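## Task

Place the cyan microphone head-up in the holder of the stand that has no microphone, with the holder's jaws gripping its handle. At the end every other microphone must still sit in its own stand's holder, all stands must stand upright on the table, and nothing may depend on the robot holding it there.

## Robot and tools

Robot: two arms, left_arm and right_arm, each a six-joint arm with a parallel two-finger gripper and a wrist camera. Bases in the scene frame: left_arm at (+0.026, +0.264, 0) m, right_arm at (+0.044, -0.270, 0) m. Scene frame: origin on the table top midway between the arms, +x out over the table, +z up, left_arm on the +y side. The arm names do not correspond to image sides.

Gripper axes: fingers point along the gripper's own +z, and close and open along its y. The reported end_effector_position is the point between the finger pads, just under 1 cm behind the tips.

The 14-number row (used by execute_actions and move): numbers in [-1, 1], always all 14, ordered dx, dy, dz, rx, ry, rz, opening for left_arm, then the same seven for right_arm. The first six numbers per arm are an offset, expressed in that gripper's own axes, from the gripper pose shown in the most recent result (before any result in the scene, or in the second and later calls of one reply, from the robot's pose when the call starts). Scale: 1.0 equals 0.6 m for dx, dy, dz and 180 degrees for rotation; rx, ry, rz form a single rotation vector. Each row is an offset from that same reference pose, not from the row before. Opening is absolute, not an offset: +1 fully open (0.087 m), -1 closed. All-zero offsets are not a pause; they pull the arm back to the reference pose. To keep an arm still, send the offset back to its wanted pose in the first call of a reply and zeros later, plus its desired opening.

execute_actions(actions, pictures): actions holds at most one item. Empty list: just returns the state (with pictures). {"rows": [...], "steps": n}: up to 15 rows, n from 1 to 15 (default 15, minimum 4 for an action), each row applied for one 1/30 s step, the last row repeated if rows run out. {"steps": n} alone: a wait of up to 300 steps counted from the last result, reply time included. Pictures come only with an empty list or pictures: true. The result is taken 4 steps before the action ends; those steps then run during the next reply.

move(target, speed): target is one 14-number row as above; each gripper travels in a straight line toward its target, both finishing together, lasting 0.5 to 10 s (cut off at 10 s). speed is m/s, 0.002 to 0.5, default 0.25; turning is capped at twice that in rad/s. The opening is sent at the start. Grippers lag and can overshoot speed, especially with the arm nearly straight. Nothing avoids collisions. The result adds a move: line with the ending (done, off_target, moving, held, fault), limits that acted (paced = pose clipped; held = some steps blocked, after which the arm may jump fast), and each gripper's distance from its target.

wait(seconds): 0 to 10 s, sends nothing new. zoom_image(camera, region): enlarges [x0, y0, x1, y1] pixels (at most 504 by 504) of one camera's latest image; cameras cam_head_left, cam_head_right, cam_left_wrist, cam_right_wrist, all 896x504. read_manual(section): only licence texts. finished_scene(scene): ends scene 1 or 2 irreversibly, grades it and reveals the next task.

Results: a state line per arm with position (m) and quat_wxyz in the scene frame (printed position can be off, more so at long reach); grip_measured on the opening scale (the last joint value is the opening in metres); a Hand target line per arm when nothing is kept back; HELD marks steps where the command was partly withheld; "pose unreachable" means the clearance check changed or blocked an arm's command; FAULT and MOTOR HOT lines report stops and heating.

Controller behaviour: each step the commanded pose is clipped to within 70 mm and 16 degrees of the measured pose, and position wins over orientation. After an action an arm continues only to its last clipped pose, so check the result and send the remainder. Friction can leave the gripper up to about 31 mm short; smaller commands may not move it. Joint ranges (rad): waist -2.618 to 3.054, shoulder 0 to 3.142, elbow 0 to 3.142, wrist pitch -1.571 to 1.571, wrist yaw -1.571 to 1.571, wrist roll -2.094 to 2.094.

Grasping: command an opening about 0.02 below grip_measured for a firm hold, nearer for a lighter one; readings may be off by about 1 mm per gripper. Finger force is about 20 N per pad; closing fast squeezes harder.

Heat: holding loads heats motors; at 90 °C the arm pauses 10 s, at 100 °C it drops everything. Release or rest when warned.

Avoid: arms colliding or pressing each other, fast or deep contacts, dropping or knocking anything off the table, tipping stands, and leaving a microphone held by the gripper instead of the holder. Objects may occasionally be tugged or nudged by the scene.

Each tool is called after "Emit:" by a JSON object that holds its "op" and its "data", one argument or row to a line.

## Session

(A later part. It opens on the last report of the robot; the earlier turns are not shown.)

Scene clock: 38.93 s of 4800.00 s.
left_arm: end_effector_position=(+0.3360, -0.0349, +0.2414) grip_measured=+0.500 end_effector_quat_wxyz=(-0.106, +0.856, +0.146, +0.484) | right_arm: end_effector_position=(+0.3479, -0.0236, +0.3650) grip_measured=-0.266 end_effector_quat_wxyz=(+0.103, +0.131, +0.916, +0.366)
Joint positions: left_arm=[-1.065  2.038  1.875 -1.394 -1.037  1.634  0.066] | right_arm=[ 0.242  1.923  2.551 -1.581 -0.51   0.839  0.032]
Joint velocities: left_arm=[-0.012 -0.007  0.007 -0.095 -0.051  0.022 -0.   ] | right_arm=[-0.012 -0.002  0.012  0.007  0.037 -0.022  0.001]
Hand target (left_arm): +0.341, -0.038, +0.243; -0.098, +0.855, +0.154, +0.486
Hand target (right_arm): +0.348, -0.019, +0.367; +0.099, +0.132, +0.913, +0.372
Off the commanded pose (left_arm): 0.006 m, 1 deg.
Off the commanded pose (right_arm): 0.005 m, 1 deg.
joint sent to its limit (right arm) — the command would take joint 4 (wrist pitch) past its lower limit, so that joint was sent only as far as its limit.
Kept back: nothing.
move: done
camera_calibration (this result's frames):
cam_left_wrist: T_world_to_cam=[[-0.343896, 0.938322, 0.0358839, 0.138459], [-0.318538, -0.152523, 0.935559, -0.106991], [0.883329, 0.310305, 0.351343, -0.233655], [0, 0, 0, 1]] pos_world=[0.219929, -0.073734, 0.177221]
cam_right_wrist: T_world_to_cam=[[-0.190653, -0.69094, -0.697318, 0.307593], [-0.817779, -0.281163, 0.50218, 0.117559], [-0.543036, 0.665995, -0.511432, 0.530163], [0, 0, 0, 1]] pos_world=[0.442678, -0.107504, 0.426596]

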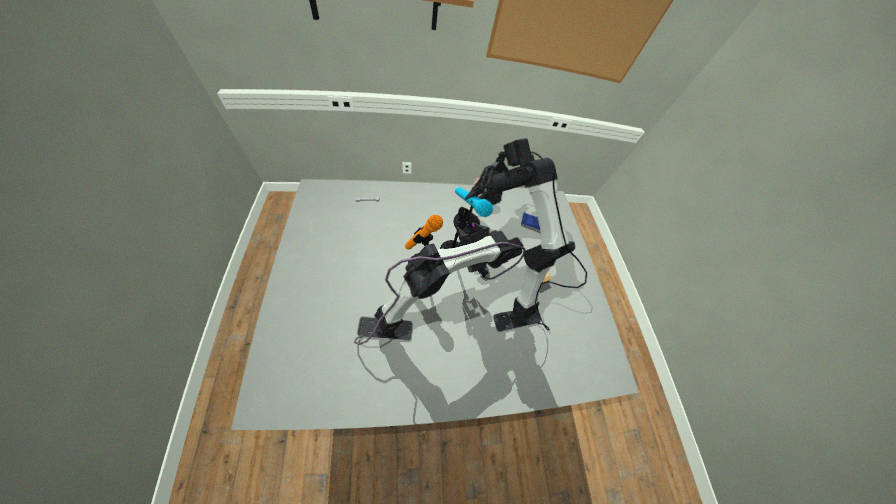

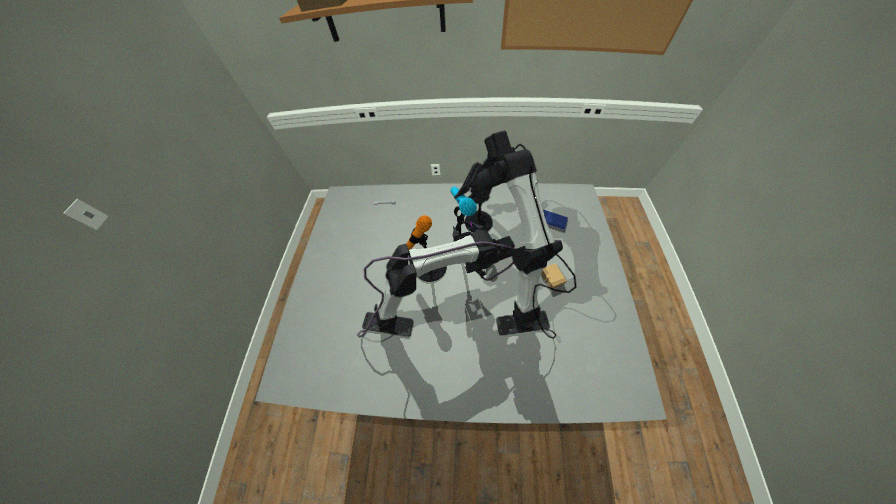

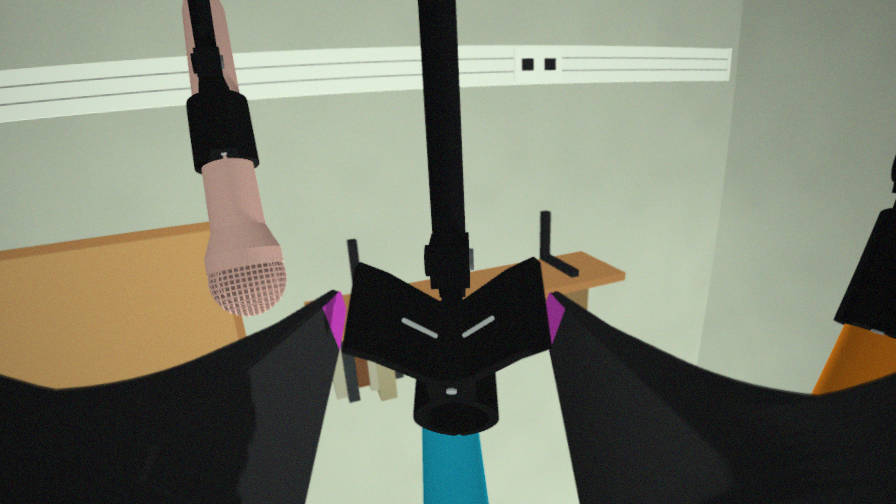

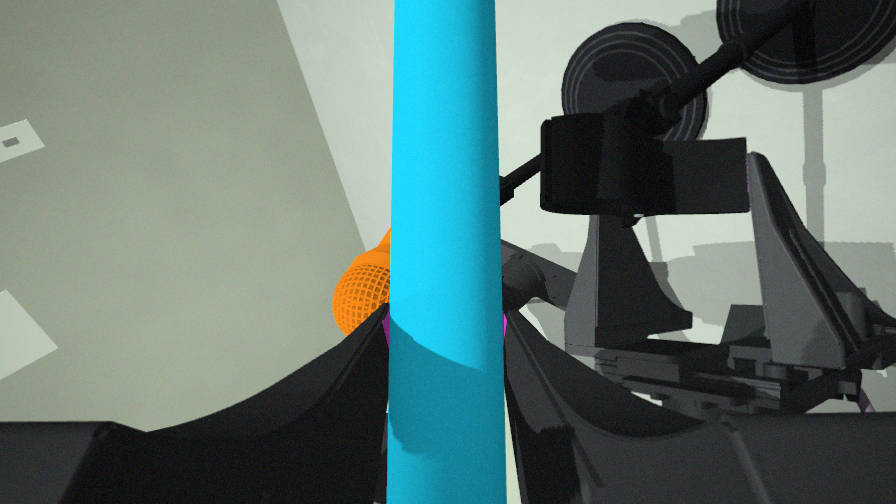

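Centered. Squeeze.

Emit:
{"op": "execute_actions", "data": {
  "actions": [
    {"rows":[[0.003,0,0,0,0,0,0.42,0,0.006,0,0,0,0,-0.3],[0.003,0,0,0,0,0,0.35,0,0.006,0,0,0,0,-0.3],[0.003,0,0,0,0,0,0.29,0,0.006,0,0,0,0,-0.3],[0.003,0,0,0,0,0,0.23,0,0.006,0,0,0,0,-0.3],[0.003,0,0,0,0,0,0.17,0,0.006,0,0,0,0,-0.3],[0.003,0,0,0,0,0,0.11,0,0.006,0,0,0,0,-0.3],[0.003,0,0,0,0,0,0.05,0,0.006,0,0,0,0,-0.3],[0.003,0,0,0,0,0,-0.01,0,0.006,0,0,0,0,-0.3],[0.003,0,0,0,0,0,-0.07,0,0.006,0,0,0,0,-0.3],[0.003,0,0,0,0,0,-0.13,0,0.006,0,0,0,0,-0.3],[0.003,0,0,0,0,0,-0.19,0,0.006,0,0,0,0,-0.3],[0.003,0,0,0,0,0,-0.25,0,0.006,0,0,0,0,-0.3],[0.003,0,0,0,0,0,-0.31,0,0.006,0,0,0,0,-0.3],[0.003,0,0,0,0,0,-0.36,0,0.006,0,0,0,0,-0.3],[0.003,0,0,0,0,0,-0.41,0,0.006,0,0,0,0,-0.3]],"steps":15}
  ]
}}

Emit:
{"op": "wait", "data": {
  "seconds": 0.3
}}

Scene clock: 39.60 s of 4800.00 s.
left_arm: end_effector_position=(+0.3346, -0.0357, +0.2364) grip_measured=-0.153 end_effector_quat_wxyz=(-0.103, +0.863, +0.146, +0.472) | right_arm: end_effector_position=(+0.3493, -0.0248, +0.3640) grip_measured=-0.266 end_effector_quat_wxyz=(+0.106, +0.134, +0.916, +0.362)
Joint positions: left_arm=[-1.065  2.038  1.876 -1.394 -1.008  1.636  0.037] | right_arm=[ 0.242  1.923  2.551 -1.581 -0.497  0.841  0.032]
Joint velocities: left_arm=[-0.007 -0.002 -0.002 -0.007  0.095 -0.007 -0.059] | right_arm=[ 0.012 -0.007  0.002 -0.022 -0.022 -0.022 -0.   ]
joint sent to its limit (right arm) — the command would take joint 4 (wrist pitch) past its lower limit, so that joint was sent only as far as its limit.
Steps of this call (steps 1 to 9: nothing new was sent; steps 10 to 20: the first 11 steps of this action). Readings (end_effector_position):
10: left_arm (+0.3361, -0.0350, +0.2415) | right_arm (+0.3482, -0.0239, +0.3648)
11: left_arm (+0.3361, -0.0350, +0.2415) | right_arm (+0.3484, -0.0240, +0.3646)
13: left_arm (+0.3358, -0.0351, +0.2407) | right_arm (+0.3488, -0.0244, +0.3643)
17: left_arm (+0.3350, -0.0355, +0.2379) | right_arm (+0.3492, -0.0248, +0.3640)
20: the state above

Scene clock: 40.03 s of 4800.00 s.
left_arm: end_effector_position=(+0.3337, -0.0350, +0.2348) grip_measured=-0.406 end_effector_quat_wxyz=(-0.109, +0.867, +0.139, +0.466) | right_arm: end_effector_position=(+0.3494, -0.0250, +0.3638) grip_measured=-0.266 end_effector_quat_wxyz=(+0.106, +0.134, +0.917, +0.361)
Joint positions: left_arm=[-1.065  2.038  1.876 -1.405 -0.999  1.647  0.026] | right_arm=[ 0.242  1.923  2.551 -1.581 -0.496  0.841  0.032]
Joint velocities: left_arm=[-0.007 -0.017 -0.027 -0.051 -0.022  0.007  0.   ] | right_arm=[-0.017 -0.012  0.002 -0.022  0.081  0.007 -0.   ]
Hand target (left_arm): +0.337, -0.035, +0.243; -0.106, +0.856, +0.146, +0.484
Hand target (right_arm): +0.348, -0.021, +0.367; +0.105, +0.132, +0.914, +0.368
Off the commanded pose (left_arm): 0.009 m, 3 deg.
Off the commanded pose (right_arm): 0.005 m, 1 deg.
joint sent to its limit (right arm) — the command would take joint 4 (wrist pitch) past its lower limit, so that joint was sent only as far as its limit.
Kept back: nothing.
Steps of this call (steps 1 to 4: the last 4 steps of your previous action; steps 5 to 13: nothing new was sent). Readings (end_effector_position):
1: left_arm (+0.3344, -0.0358, +0.2359) | right_arm (+0.3493, -0.0249, +0.3639)
2: left_arm (+0.3343, -0.0359, +0.2356) | right_arm (+0.3493, -0.0249, +0.3639)
4: left_arm (+0.3341, -0.0360, +0.2349) | right_arm (+0.3494, -0.0249, +0.3639)
8: left_arm (+0.3337, -0.0350, +0.2348) | right_arm (+0.3494, -0.0250, +0.3638)
13: the state above
camera_calibration (this result's frames):
cam_left_wrist: T_world_to_cam=[[-0.335151, 0.940509, 0.0558256, 0.130459], [-0.278347, -0.155449, 0.947818, -0.118], [0.900109, 0.302124, 0.313887, -0.226334], [0, 0, 0, 1]] pos_world=[0.214604, -0.0726599, 0.175603]
cam_right_wrist: T_world_to_cam=[[-0.194599, -0.695923, -0.691247, 0.305181], [-0.821787, -0.269085, 0.502254, 0.120682], [-0.535534, 0.665796, -0.519537, 0.531603], [0, 0, 0, 1]] pos_world=[0.443255, -0.109083, 0.42653]

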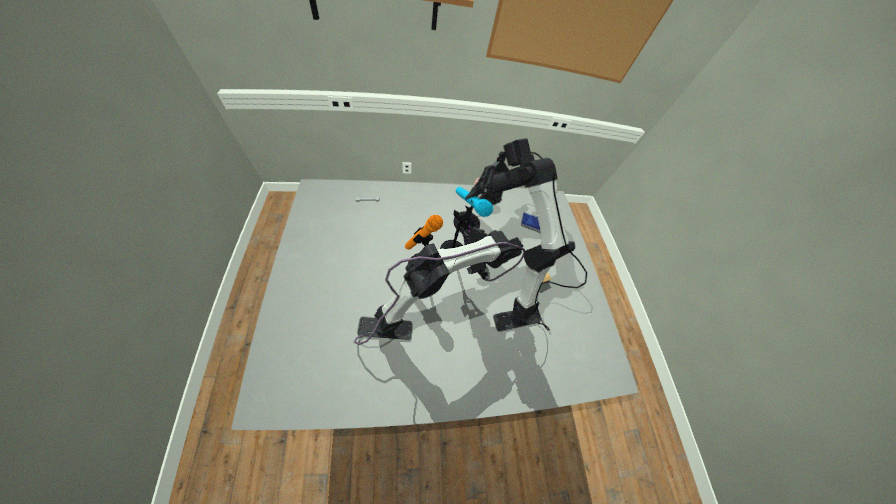

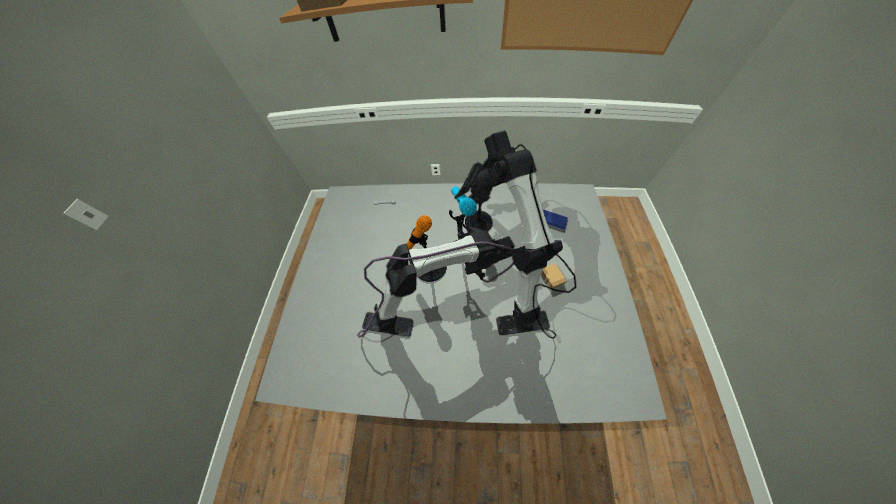

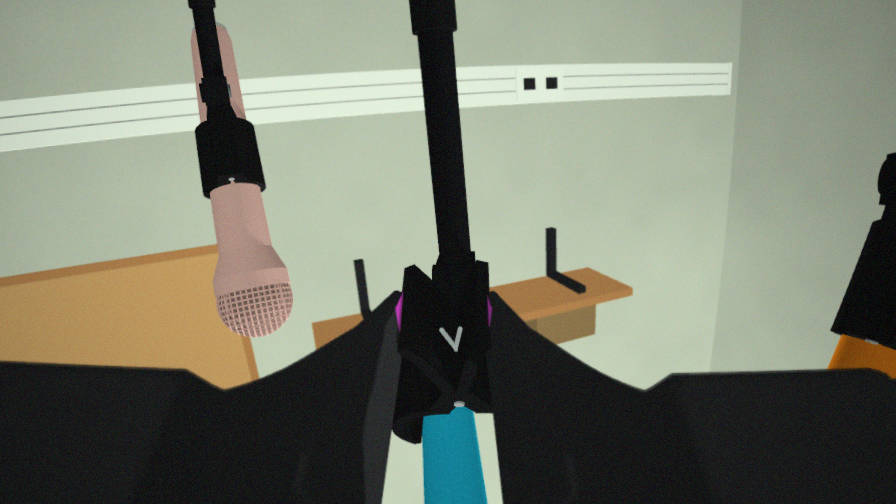

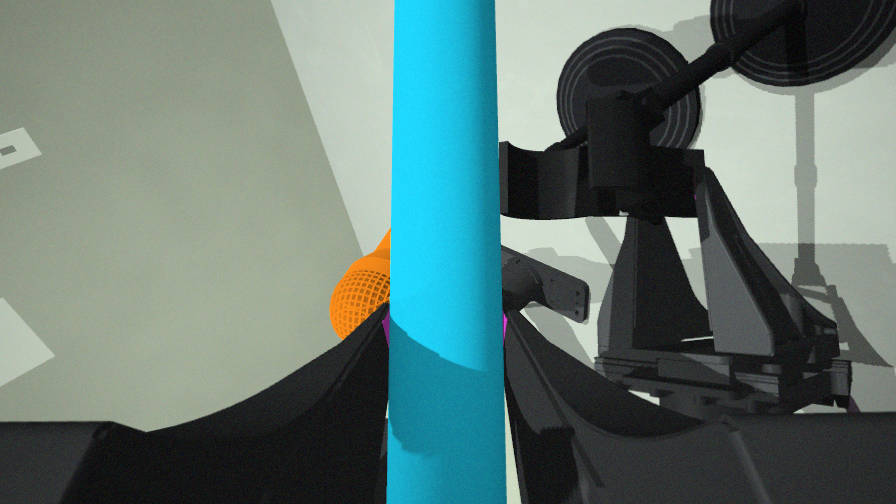

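Emit:
{"op": "move", "data": {
  "target": [0.008,-0.006,0,0,0.01,0,-0.43, 0.028,-0.035,0.0325,-0.008,0.012,0.003,-0.3],
  "speed": 0.05
}}

Scene clock: 41.37 s of 4800.00 s.
left_arm: end_effector_position=(+0.3345, -0.0344, +0.2343) grip_measured=-0.425 end_effector_quat_wxyz=(-0.119, +0.864, +0.129, +0.472) | right_arm: end_effector_position=(+0.3398, -0.0250, +0.3199) grip_measured=-0.266 end_effector_quat_wxyz=(+0.073, +0.139, +0.921, +0.356)
Joint positions: left_arm=[-1.065  2.038  1.862 -1.4   -1.016  1.663  0.025] | right_arm=[ 0.242  1.759  2.111 -1.367 -0.523  0.84   0.032]
Joint velocities: left_arm=[ 0.007 -0.017 -0.017 -0.037 -0.022  0.007  0.001] | right_arm=[ 0.002 -0.002  0.002  0.051  0.051 -0.081  0.001]
Hand target (left_arm): +0.335, -0.031, +0.239; -0.112, +0.859, +0.138, +0.480
Hand target (right_arm): +0.336, -0.022, +0.334; +0.089, +0.130, +0.913, +0.376
Off the commanded pose (left_arm): 0.006 m, 2 deg.
Off the commanded pose (right_arm): 0.015 m, 3 deg.
Kept back: nothing.
move: off_target (right_arm)
camera_calibration (this result's frames):
cam_left_wrist: T_world_to_cam=[[-0.327613, 0.941504, 0.0789991, 0.122273], [-0.287037, -0.178843, 0.941076, -0.113481], [0.900155, 0.285633, 0.328838, -0.231179], [0, 0, 0, 1]] pos_world=[0.215582, -0.0693834, 0.173155]
cam_right_wrist: T_world_to_cam=[[-0.229986, -0.701753, -0.674277, 0.279377], [-0.782202, -0.278932, 0.557096, 0.103591], [-0.579022, 0.655545, -0.484762, 0.507031], [0, 0, 0, 1]] pos_world=[0.438864, -0.107434, 0.376457]

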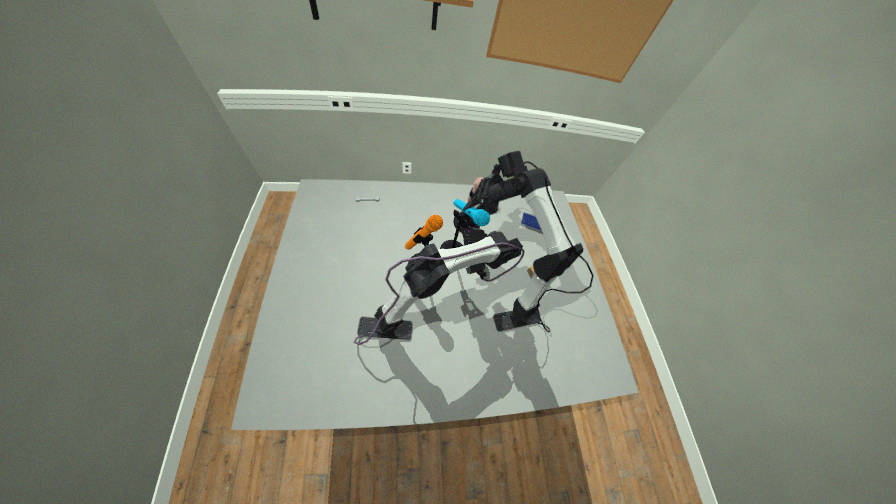

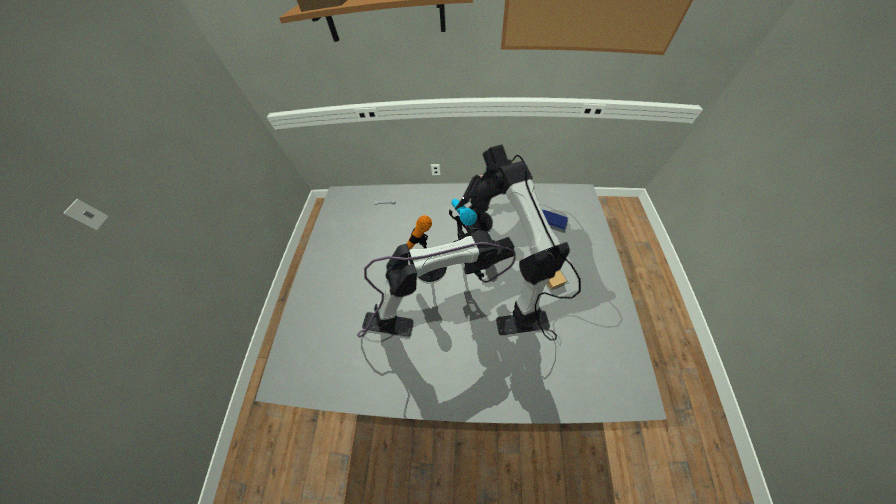

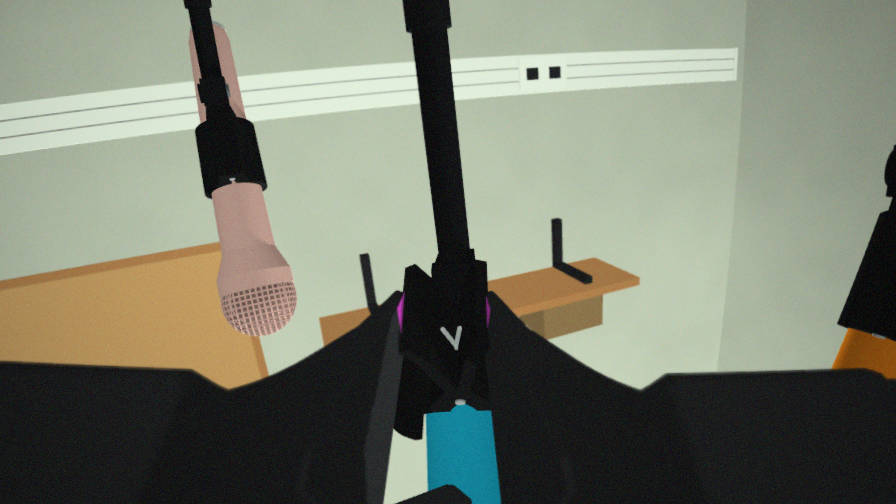

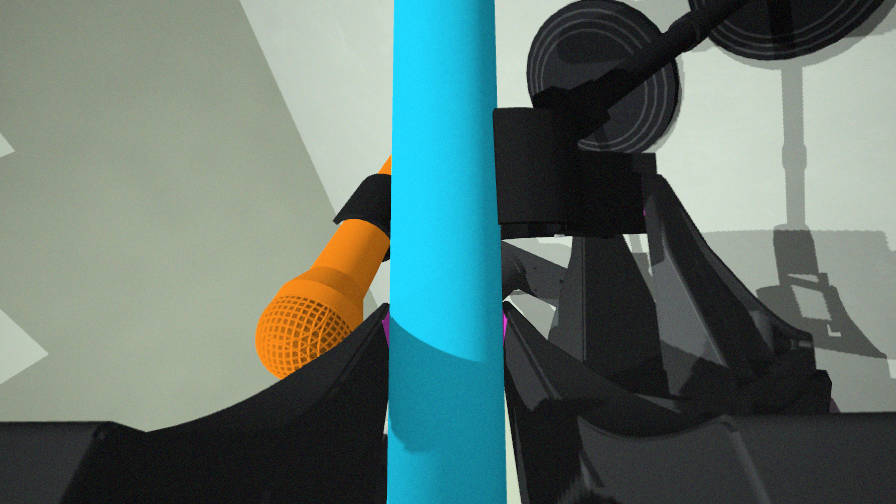

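Emit:
{"op": "move", "data": {
  "target": [0.008,-0.005,0,0,0.008,0,-0.43, 0.031,-0.001,-0.016,-0.015,-0.006,-0.007,-0.3],
  "speed": 0.03
}}

Scene clock: 42.83 s of 4800.00 s.
left_arm: end_effector_position=(+0.3347, -0.0348, +0.2343) grip_measured=-0.426 end_effector_quat_wxyz=(-0.121, +0.865, +0.125, +0.472) | right_arm: end_effector_position=(+0.3231, -0.0298, +0.3116) grip_measured=-0.266 end_effector_quat_wxyz=(+0.072, +0.140, +0.923, +0.352)
Joint positions: left_arm=[-1.065  2.038  1.862 -1.4   -1.017  1.674  0.025] | right_arm=[ 0.25   1.671  1.971 -1.32  -0.515  0.845  0.032]
Joint velocities: left_arm=[-0.012 -0.017  0.007 -0.051 -0.066 -0.007 -0.001] | right_arm=[-0.007  0.007 -0.017  0.051 -0.022  0.037 -0.001]
Hand target (left_arm): +0.336, -0.031, +0.239; -0.121, +0.858, +0.128, +0.482
Hand target (right_arm): +0.319, -0.026, +0.326; +0.089, +0.130, +0.914, +0.374
Off the commanded pose (left_arm): 0.006 m, 2 deg.
Off the commanded pose (right_arm): 0.015 m, 4 deg.
Kept back: nothing.
move: off_target (right_arm)
camera_calibration (this result's frames):
cam_left_wrist: T_world_to_cam=[[-0.321683, 0.942681, 0.0887238, 0.118515], [-0.285276, -0.185844, 0.940255, -0.114225], [0.90285, 0.277153, 0.328707, -0.232431], [0, 0, 0, 1]] pos_world=[0.215389, -0.0685307, 0.173288]
cam_right_wrist: T_world_to_cam=[[-0.232504, -0.705898, -0.669067, 0.265597], [-0.780232, -0.275338, 0.561629, 0.0918827], [-0.580672, 0.652608, -0.486747, 0.497576], [0, 0, 0, 1]] pos_world=[0.42237, -0.11194, 0.368292]

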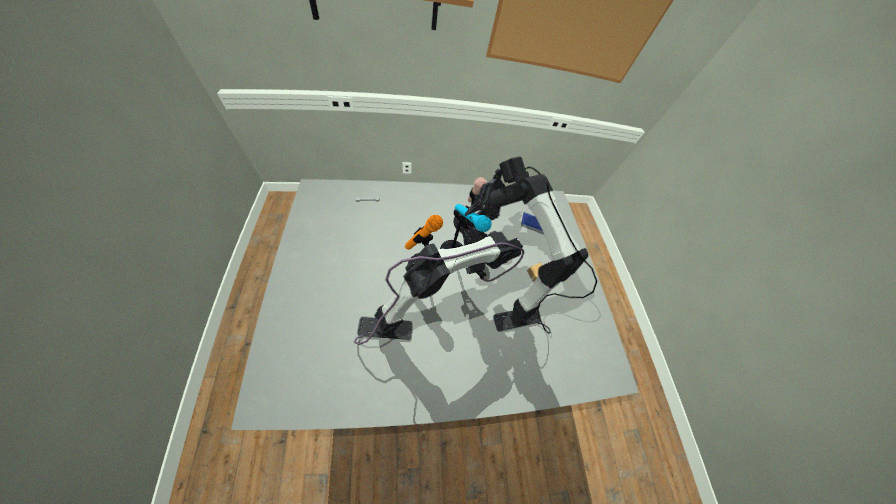

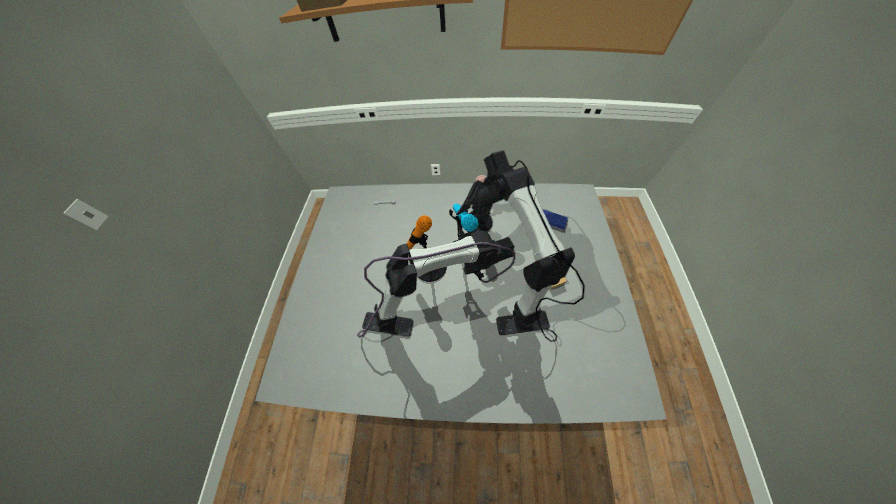

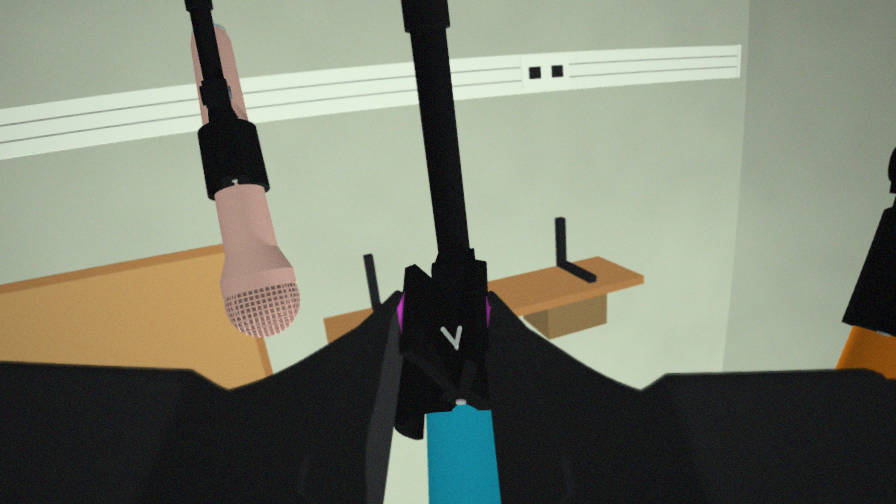

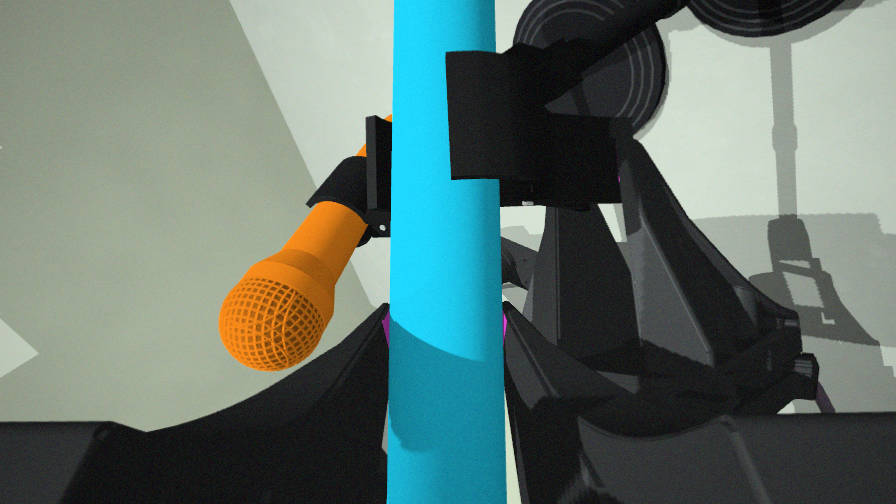

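Emit:
{"op": "execute_actions", "data": {
  "actions": [
    {"rows":[[0.005,-0.004,0,0,0.008,0,-0.38,0.0075,0.02,-0.015,-0.017,-0.007,-0.008,-0.3],[0.005,-0.004,0,0,0.008,0,-0.33,0.0075,0.02,-0.015,-0.017,-0.007,-0.008,-0.3],[0.005,-0.004,0,0,0.008,0,-0.28,0.0075,0.02,-0.015,-0.017,-0.007,-0.008,-0.3],[0.005,-0.004,0,0,0.008,0,-0.23,0.0075,0.02,-0.015,-0.017,-0.007,-0.008,-0.3],[0.005,-0.004,0,0,0.008,0,-0.18,0.0075,0.02,-0.015,-0.017,-0.007,-0.008,-0.3],[0.005,-0.004,0,0,0.008,0,-0.13,0.0075,0.02,-0.015,-0.017,-0.007,-0.008,-0.3],[0.005,-0.004,0,0,0.008,0,-0.08,0.0075,0.02,-0.015,-0.017,-0.007,-0.008,-0.3],[0.005,-0.004,0,0,0.008,0,-0.03,0.0075,0.02,-0.015,-0.017,-0.007,-0.008,-0.3],[0.005,-0.004,0,0,0.008,0,0.02,0.0075,0.02,-0.015,-0.017,-0.007,-0.008,-0.3],[0.005,-0.004,0,0,0.008,0,0.07,0.0075,0.02,-0.015,-0.017,-0.007,-0.008,-0.3],[0.005,-0.004,0,0,0.008,0,0.12,0.0075,0.02,-0.015,-0.017,-0.007,-0.008,-0.3],[0.005,-0.004,0,0,0.008,0,0.18,0.0075,0.02,-0.015,-0.017,-0.007,-0.008,-0.3],[0.005,-0.004,0,0,0.008,0,0.25,0.0075,0.02,-0.015,-0.017,-0.007,-0.008,-0.3],[0.005,-0.004,0,0,0.008,0,0.35,0.0075,0.02,-0.015,-0.017,-0.007,-0.008,-0.3],[0.005,-0.004,0,0,0.008,0,0.5,0.0075,0.02,-0.015,-0.017,-0.007,-0.008,-0.3]],"steps":15}
  ]
}}

Emit:
{"op": "wait", "data": {
  "seconds": 0.3
}}

Scene clock: 43.63 s of 4800.00 s.
left_arm: end_effector_position=(+0.3359, -0.0348, +0.2378) grip_measured=+0.095 end_effector_quat_wxyz=(-0.122, +0.860, +0.125, +0.480) | right_arm: end_effector_position=(+0.3238, -0.0299, +0.3113) grip_measured=-0.266 end_effector_quat_wxyz=(+0.073, +0.140, +0.923, +0.352)
Joint positions: left_arm=[-1.065  2.038  1.862 -1.396 -1.037  1.674  0.048] | right_arm=[ 0.25   1.671  1.971 -1.317 -0.512  0.846  0.032]
Joint velocities: left_arm=[-0.012  0.022  0.012  0.007 -0.037  0.007  0.045] | right_arm=[ 0.012  0.007 -0.061 -0.125 -0.022 -0.007  0.   ]
Steps of this call (steps 1 to 13: nothing new was sent; steps 14 to 24: the first 11 steps of this action). Readings (end_effector_position):
14: left_arm (+0.3348, -0.0349, +0.2344) | right_arm (+0.3239, -0.0295, +0.3118)
15: left_arm (+0.3349, -0.0350, +0.2345) | right_arm (+0.3239, -0.0295, +0.3118)
17: left_arm (+0.3351, -0.0351, +0.2350) | right_arm (+0.3240, -0.0295, +0.3118)
21: left_arm (+0.3355, -0.0350, +0.2364) | right_arm (+0.3240, -0.0295, +0.3118)
24: the state above

Scene clock: 44.07 s of 4800.00 s.
left_arm: end_effector_position=(+0.3355, -0.0338, +0.2354) grip_measured=+0.500 end_effector_quat_wxyz=(-0.126, +0.860, +0.122, +0.480) | right_arm: end_effector_position=(+0.3225, -0.0292, +0.3102) grip_measured=-0.266 end_effector_quat_wxyz=(+0.070, +0.140, +0.923, +0.351)
Joint positions: left_arm=[-1.065  2.038  1.852 -1.396 -1.038  1.674  0.066] | right_arm=[ 0.253  1.671  1.967 -1.319 -0.513  0.847  0.032]
Joint velocities: left_arm=[-0.002  0.002  0.012  0.081 -0.037 -0.095  0.001] | right_arm=[-0.017  0.017 -0.002  0.007 -0.022  0.022  0.   ]
Hand target (left_arm): +0.335, -0.032, +0.237; -0.123, +0.859, +0.123, +0.482
Hand target (right_arm): +0.319, -0.026, +0.326; +0.090, +0.130, +0.914, +0.374
Off the commanded pose (left_arm): 0.002 m, 1 deg.
Off the commanded pose (right_arm): 0.017 m, 4 deg.
Kept back: nothing.
Steps of this call (steps 1 to 4: the last 4 steps of your previous action; steps 5 to 13: nothing new was sent). Readings (end_effector_position):
1: left_arm (+0.3359, -0.0348, +0.2379) | right_arm (+0.3234, -0.0301, +0.3106)
2: left_arm (+0.3358, -0.0345, +0.2373) | right_arm (+0.3231, -0.0299, +0.3105)
4: left_arm (+0.3356, -0.0340, +0.2360) | right_arm (+0.3226, -0.0294, +0.3102)
8: left_arm (+0.3355, -0.0338, +0.2354) | right_arm (+0.3225, -0.0292, +0.3102)
13: the state above
camera_calibration (this result's frames):
cam_left_wrist: T_world_to_cam=[[-0.323059, 0.941452, 0.0964453, 0.116298], [-0.300816, -0.198778, 0.932736, -0.108213], [0.897297, 0.272317, 0.347421, -0.236482], [0, 0, 0, 1]] pos_world=[0.217214, -0.0666012, 0.171876]
cam_right_wrist: T_world_to_cam=[[-0.234218, -0.707594, -0.666673, 0.264693], [-0.777721, -0.2751, 0.565217, 0.0904154], [-0.583346, 0.650869, -0.485877, 0.496668], [0, 0, 0, 1]] pos_world=[0.422043, -0.111097, 0.366679]

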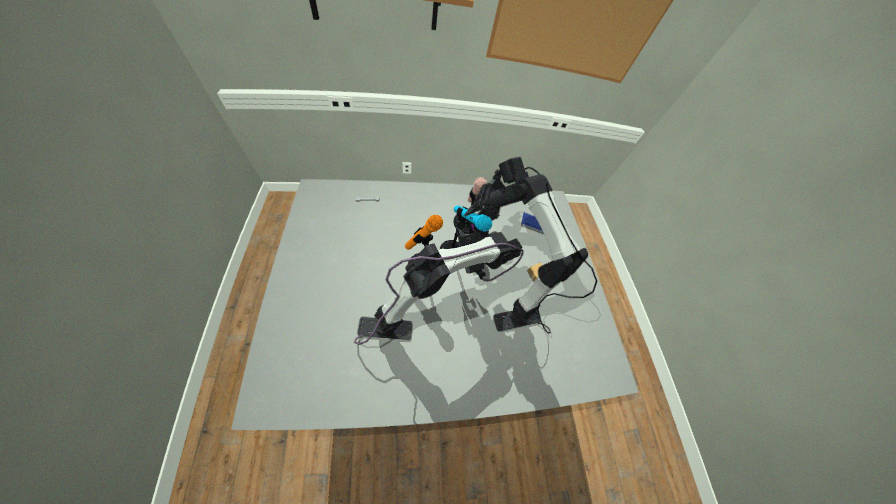

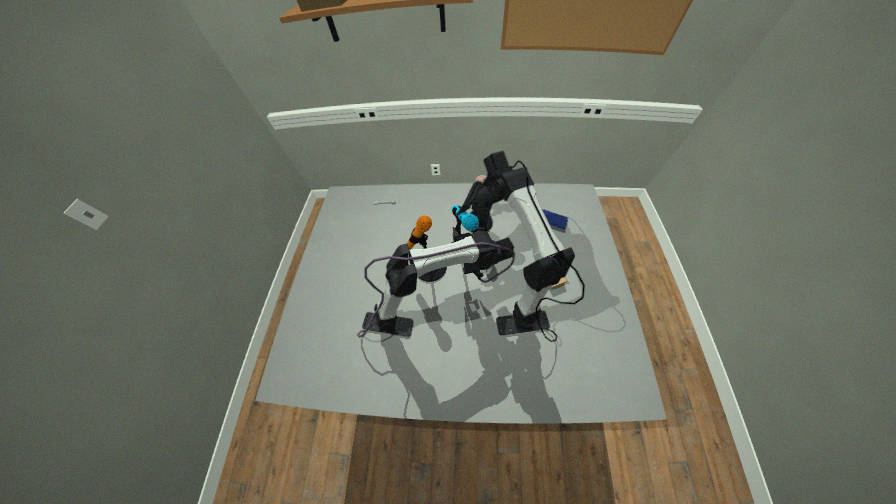

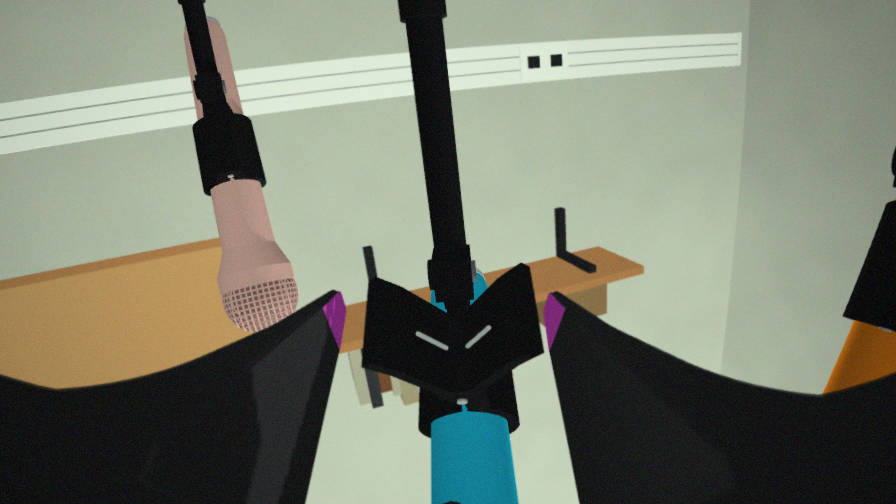

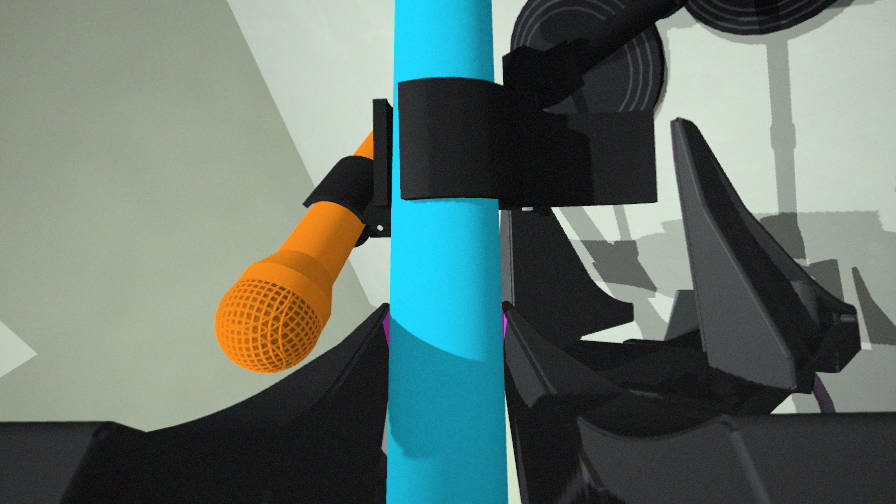

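Emit:
{"op": "execute_actions", "data": {
  "actions": [
    {"rows":[[-0.005,0,-0.003,0,0,0,0.6,0.004,0.01,-0.008,-0.009,-0.004,-0.004,-0.27],[-0.01,0,-0.006,0,0,0,0.7,0.004,0.01,-0.008,-0.009,-0.004,-0.004,-0.25],[-0.015,0,-0.01,0,0,0,0.7,0.004,0.01,-0.008,-0.009,-0.004,-0.004,-0.23],[-0.02,0,-0.015,0,0,0,0.7,0.004,0.01,-0.008,-0.009,-0.004,-0.004,-0.21],[-0.025,0,-0.02,0,0,0,0.7,0.004,0.01,-0.008,-0.009,-0.004,-0.004,-0.19],[-0.03,0,-0.025,0,0,0,0.7,0.004,0.01,-0.008,-0.009,-0.004,-0.004,-0.16],[-0.035,0,-0.03,0,0,0,0.7,0.004,0.01,-0.008,-0.009,-0.004,-0.004,-0.12],[-0.04,0,-0.035,0,0,0,0.7,0.004,0.01,-0.008,-0.009,-0.004,-0.004,-0.07],[-0.045,0,-0.04,0,0,0,0.7,0.004,0.01,-0.008,-0.009,-0.004,-0.004,0],[-0.05,0,-0.045,0,0,0,0.7,0.004,0.01,-0.008,-0.009,-0.004,-0.004,0.08],[-0.055,0,-0.05,0,0,0,0.7,0.004,0.01,-0.008,-0.009,-0.004,-0.004,0.16],[-0.06,0,-0.055,0,0,0,0.7,0.004,0.01,-0.008,-0.009,-0.004,-0.004,0.25],[-0.065,0,-0.06,0,0,0,0.7,0.004,0.01,-0.008,-0.009,-0.004,-0.004,0.35],[-0.07,0,-0.065,0,0,0,0.7,0.004,0.01,-0.008,-0.009,-0.004,-0.004,0.45],[-0.07,0,-0.07,0,0,0,0.7,0.004,0.01,-0.008,-0.009,-0.004,-0.004,0.55]],"steps":15}
  ]
}}

Emit:
{"op": "move", "data": {
  "target": [-0.02,0,-0.03,0,0,0,0.7, -0.06,0.005,-0.085,0,0,0,0.55],
  "speed": 0.12
}}

Scene clock: 44.87 s of 4800.00 s.
left_arm: end_effector_position=(+0.3073, -0.0463, +0.2335) grip_measured=+0.700 end_effector_quat_wxyz=(-0.109, +0.860, +0.120, +0.485) | right_arm: end_effector_position=(+0.3225, -0.0295, +0.3099) grip_measured=+0.118 end_effector_quat_wxyz=(+0.070, +0.141, +0.923, +0.350)
Joint positions: left_arm=[-1.145  2.045  1.852 -1.458 -1.038  1.56   0.074] | right_arm=[ 0.253  1.671  1.967 -1.32  -0.511  0.847  0.049]
Joint velocities: left_arm=[-0.349  0.134 -0.002 -0.359 -0.022 -0.476 -0.   ] | right_arm=[ 0.027  0.007 -0.007  0.007  0.095  0.007  0.075]
Steps of this call (steps 1 to 13: nothing new was sent; steps 14 to 24: the first 11 steps of this action). Readings (end_effector_position):
14: left_arm (+0.3355, -0.0337, +0.2354) | right_arm (+0.3224, -0.0293, +0.3101)
15: left_arm (+0.3353, -0.0337, +0.2354) | right_arm (+0.3224, -0.0293, +0.3101)
17: left_arm (+0.3334, -0.0344, +0.2354) | right_arm (+0.3224, -0.0294, +0.3101)
21: left_arm (+0.3204, -0.0403, +0.2356) | right_arm (+0.3223, -0.0294, +0.3100)
24: the state above

Scene clock: 46.57 s of 4800.00 s.
left_arm: end_effector_position=(+0.2663, -0.0598, +0.2201) grip_measured=+0.700 end_effector_quat_wxyz=(-0.102, +0.859, +0.113, +0.489) | right_arm: end_effector_position=(+0.3417, -0.0701, +0.3536) grip_measured=+0.550 end_effector_quat_wxyz=(+0.088, +0.147, +0.915, +0.365)
Joint positions: left_arm=[-1.258  2.088  1.852 -1.568 -1.03   1.376  0.074] | right_arm=[ 0.1    1.801  2.329 -1.573 -0.593  0.728  0.068]
Joint velocities: left_arm=[ 0.012 -0.002 -0.007  0.007  0.037 -0.037  0.   ] | right_arm=[ 0.012 -0.002  0.002 -0.022 -0.081  0.022  0.   ]
Hand target (left_arm): +0.262, -0.057, +0.219; -0.109, +0.860, +0.106, +0.486
Hand target (right_arm): +0.345, -0.070, +0.351; +0.084, +0.145, +0.916, +0.365
Off your previous action's commanded pose (left_arm): 0.012 m, 2 deg at its last step (step 4 of this call).
Off your previous action's commanded pose (right_arm): 0.008 m, 2 deg at its last step (step 4 of this call).
Off the commanded pose (left_arm): 0.006 m, 2 deg.
Off the commanded pose (right_arm): 0.005 m, 3 deg.
joint sent to its limit (left arm) — the command would take joint 4 (wrist pitch) past its lower limit, so that joint was sent only as far as its limit.
joint sent to its limit (right arm) — the command would take joint 4 (wrist pitch) past its lower limit, so that joint was sent only as far as its limit.
Kept back: nothing.
move: off_target (right_arm)
camera_calibration (this result's frames):
cam_left_wrist: T_world_to_cam=[[-0.285717, 0.956353, 0.0612825, 0.118551], [-0.327507, -0.157543, 0.931622, -0.110181], [0.900614, 0.24611, 0.358225, -0.166805], [0, 0, 0, 1]] pos_world=[0.148014, -0.0896829, 0.155135]
cam_right_wrist: T_world_to_cam=[[-0.230135, -0.68252, -0.693689, 0.279138], [-0.802399, -0.270244, 0.532094, 0.0900384], [-0.55063, 0.679069, -0.485461, 0.546234], [0, 0, 0, 1]] pos_world=[0.437259, -0.15608, 0.410902]

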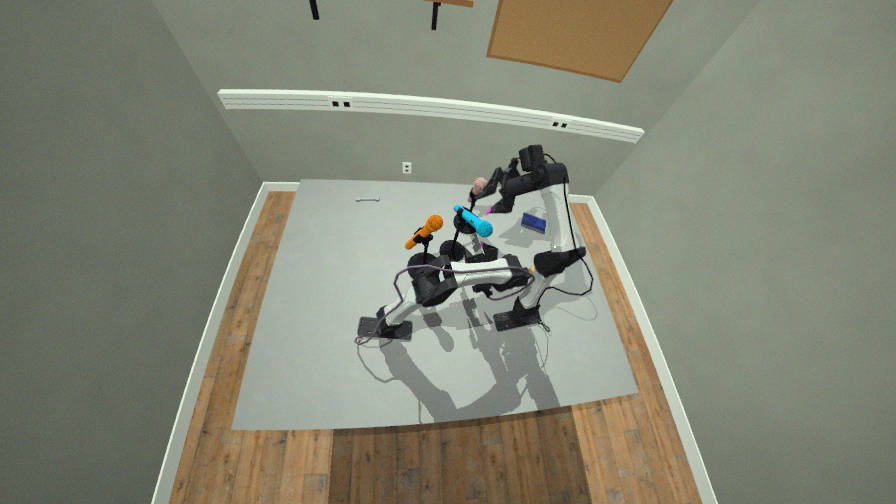

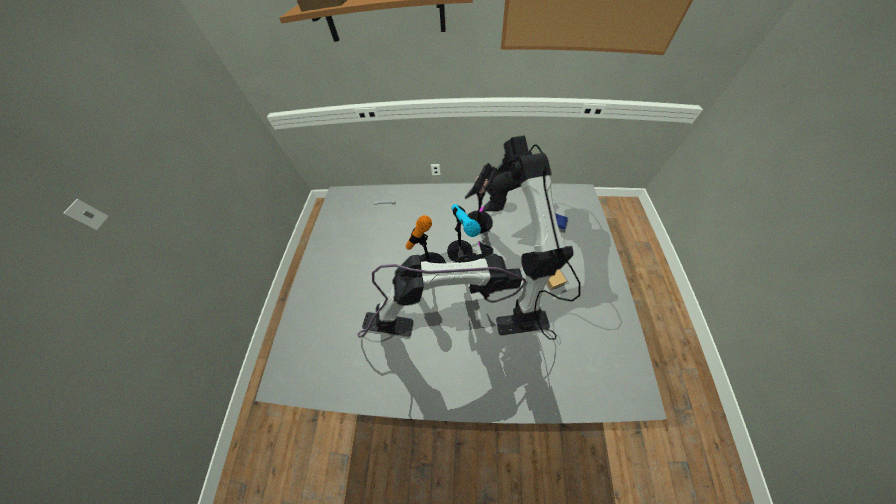

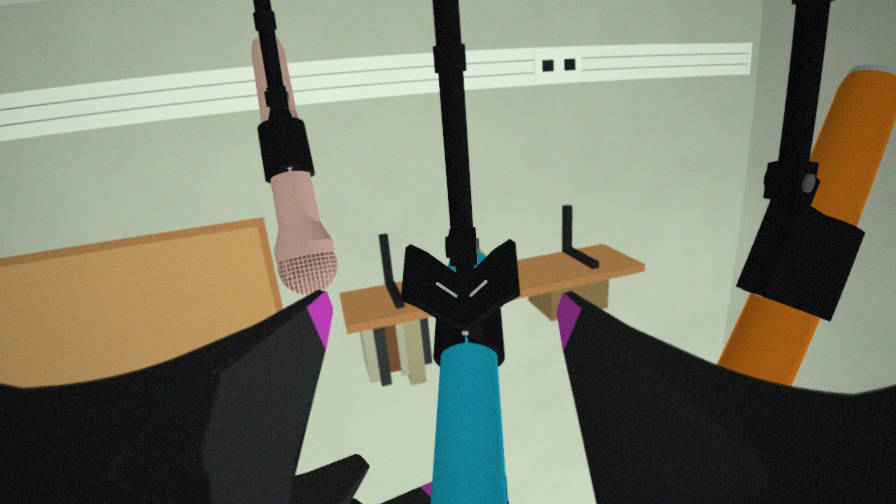

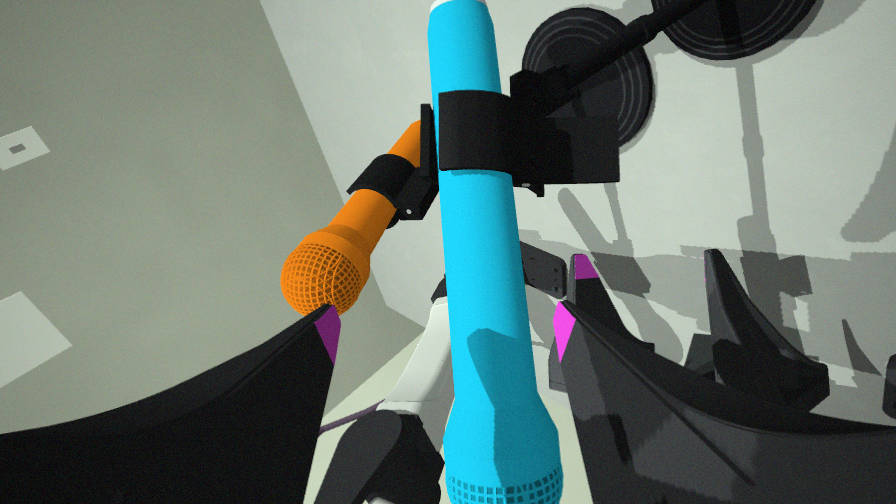

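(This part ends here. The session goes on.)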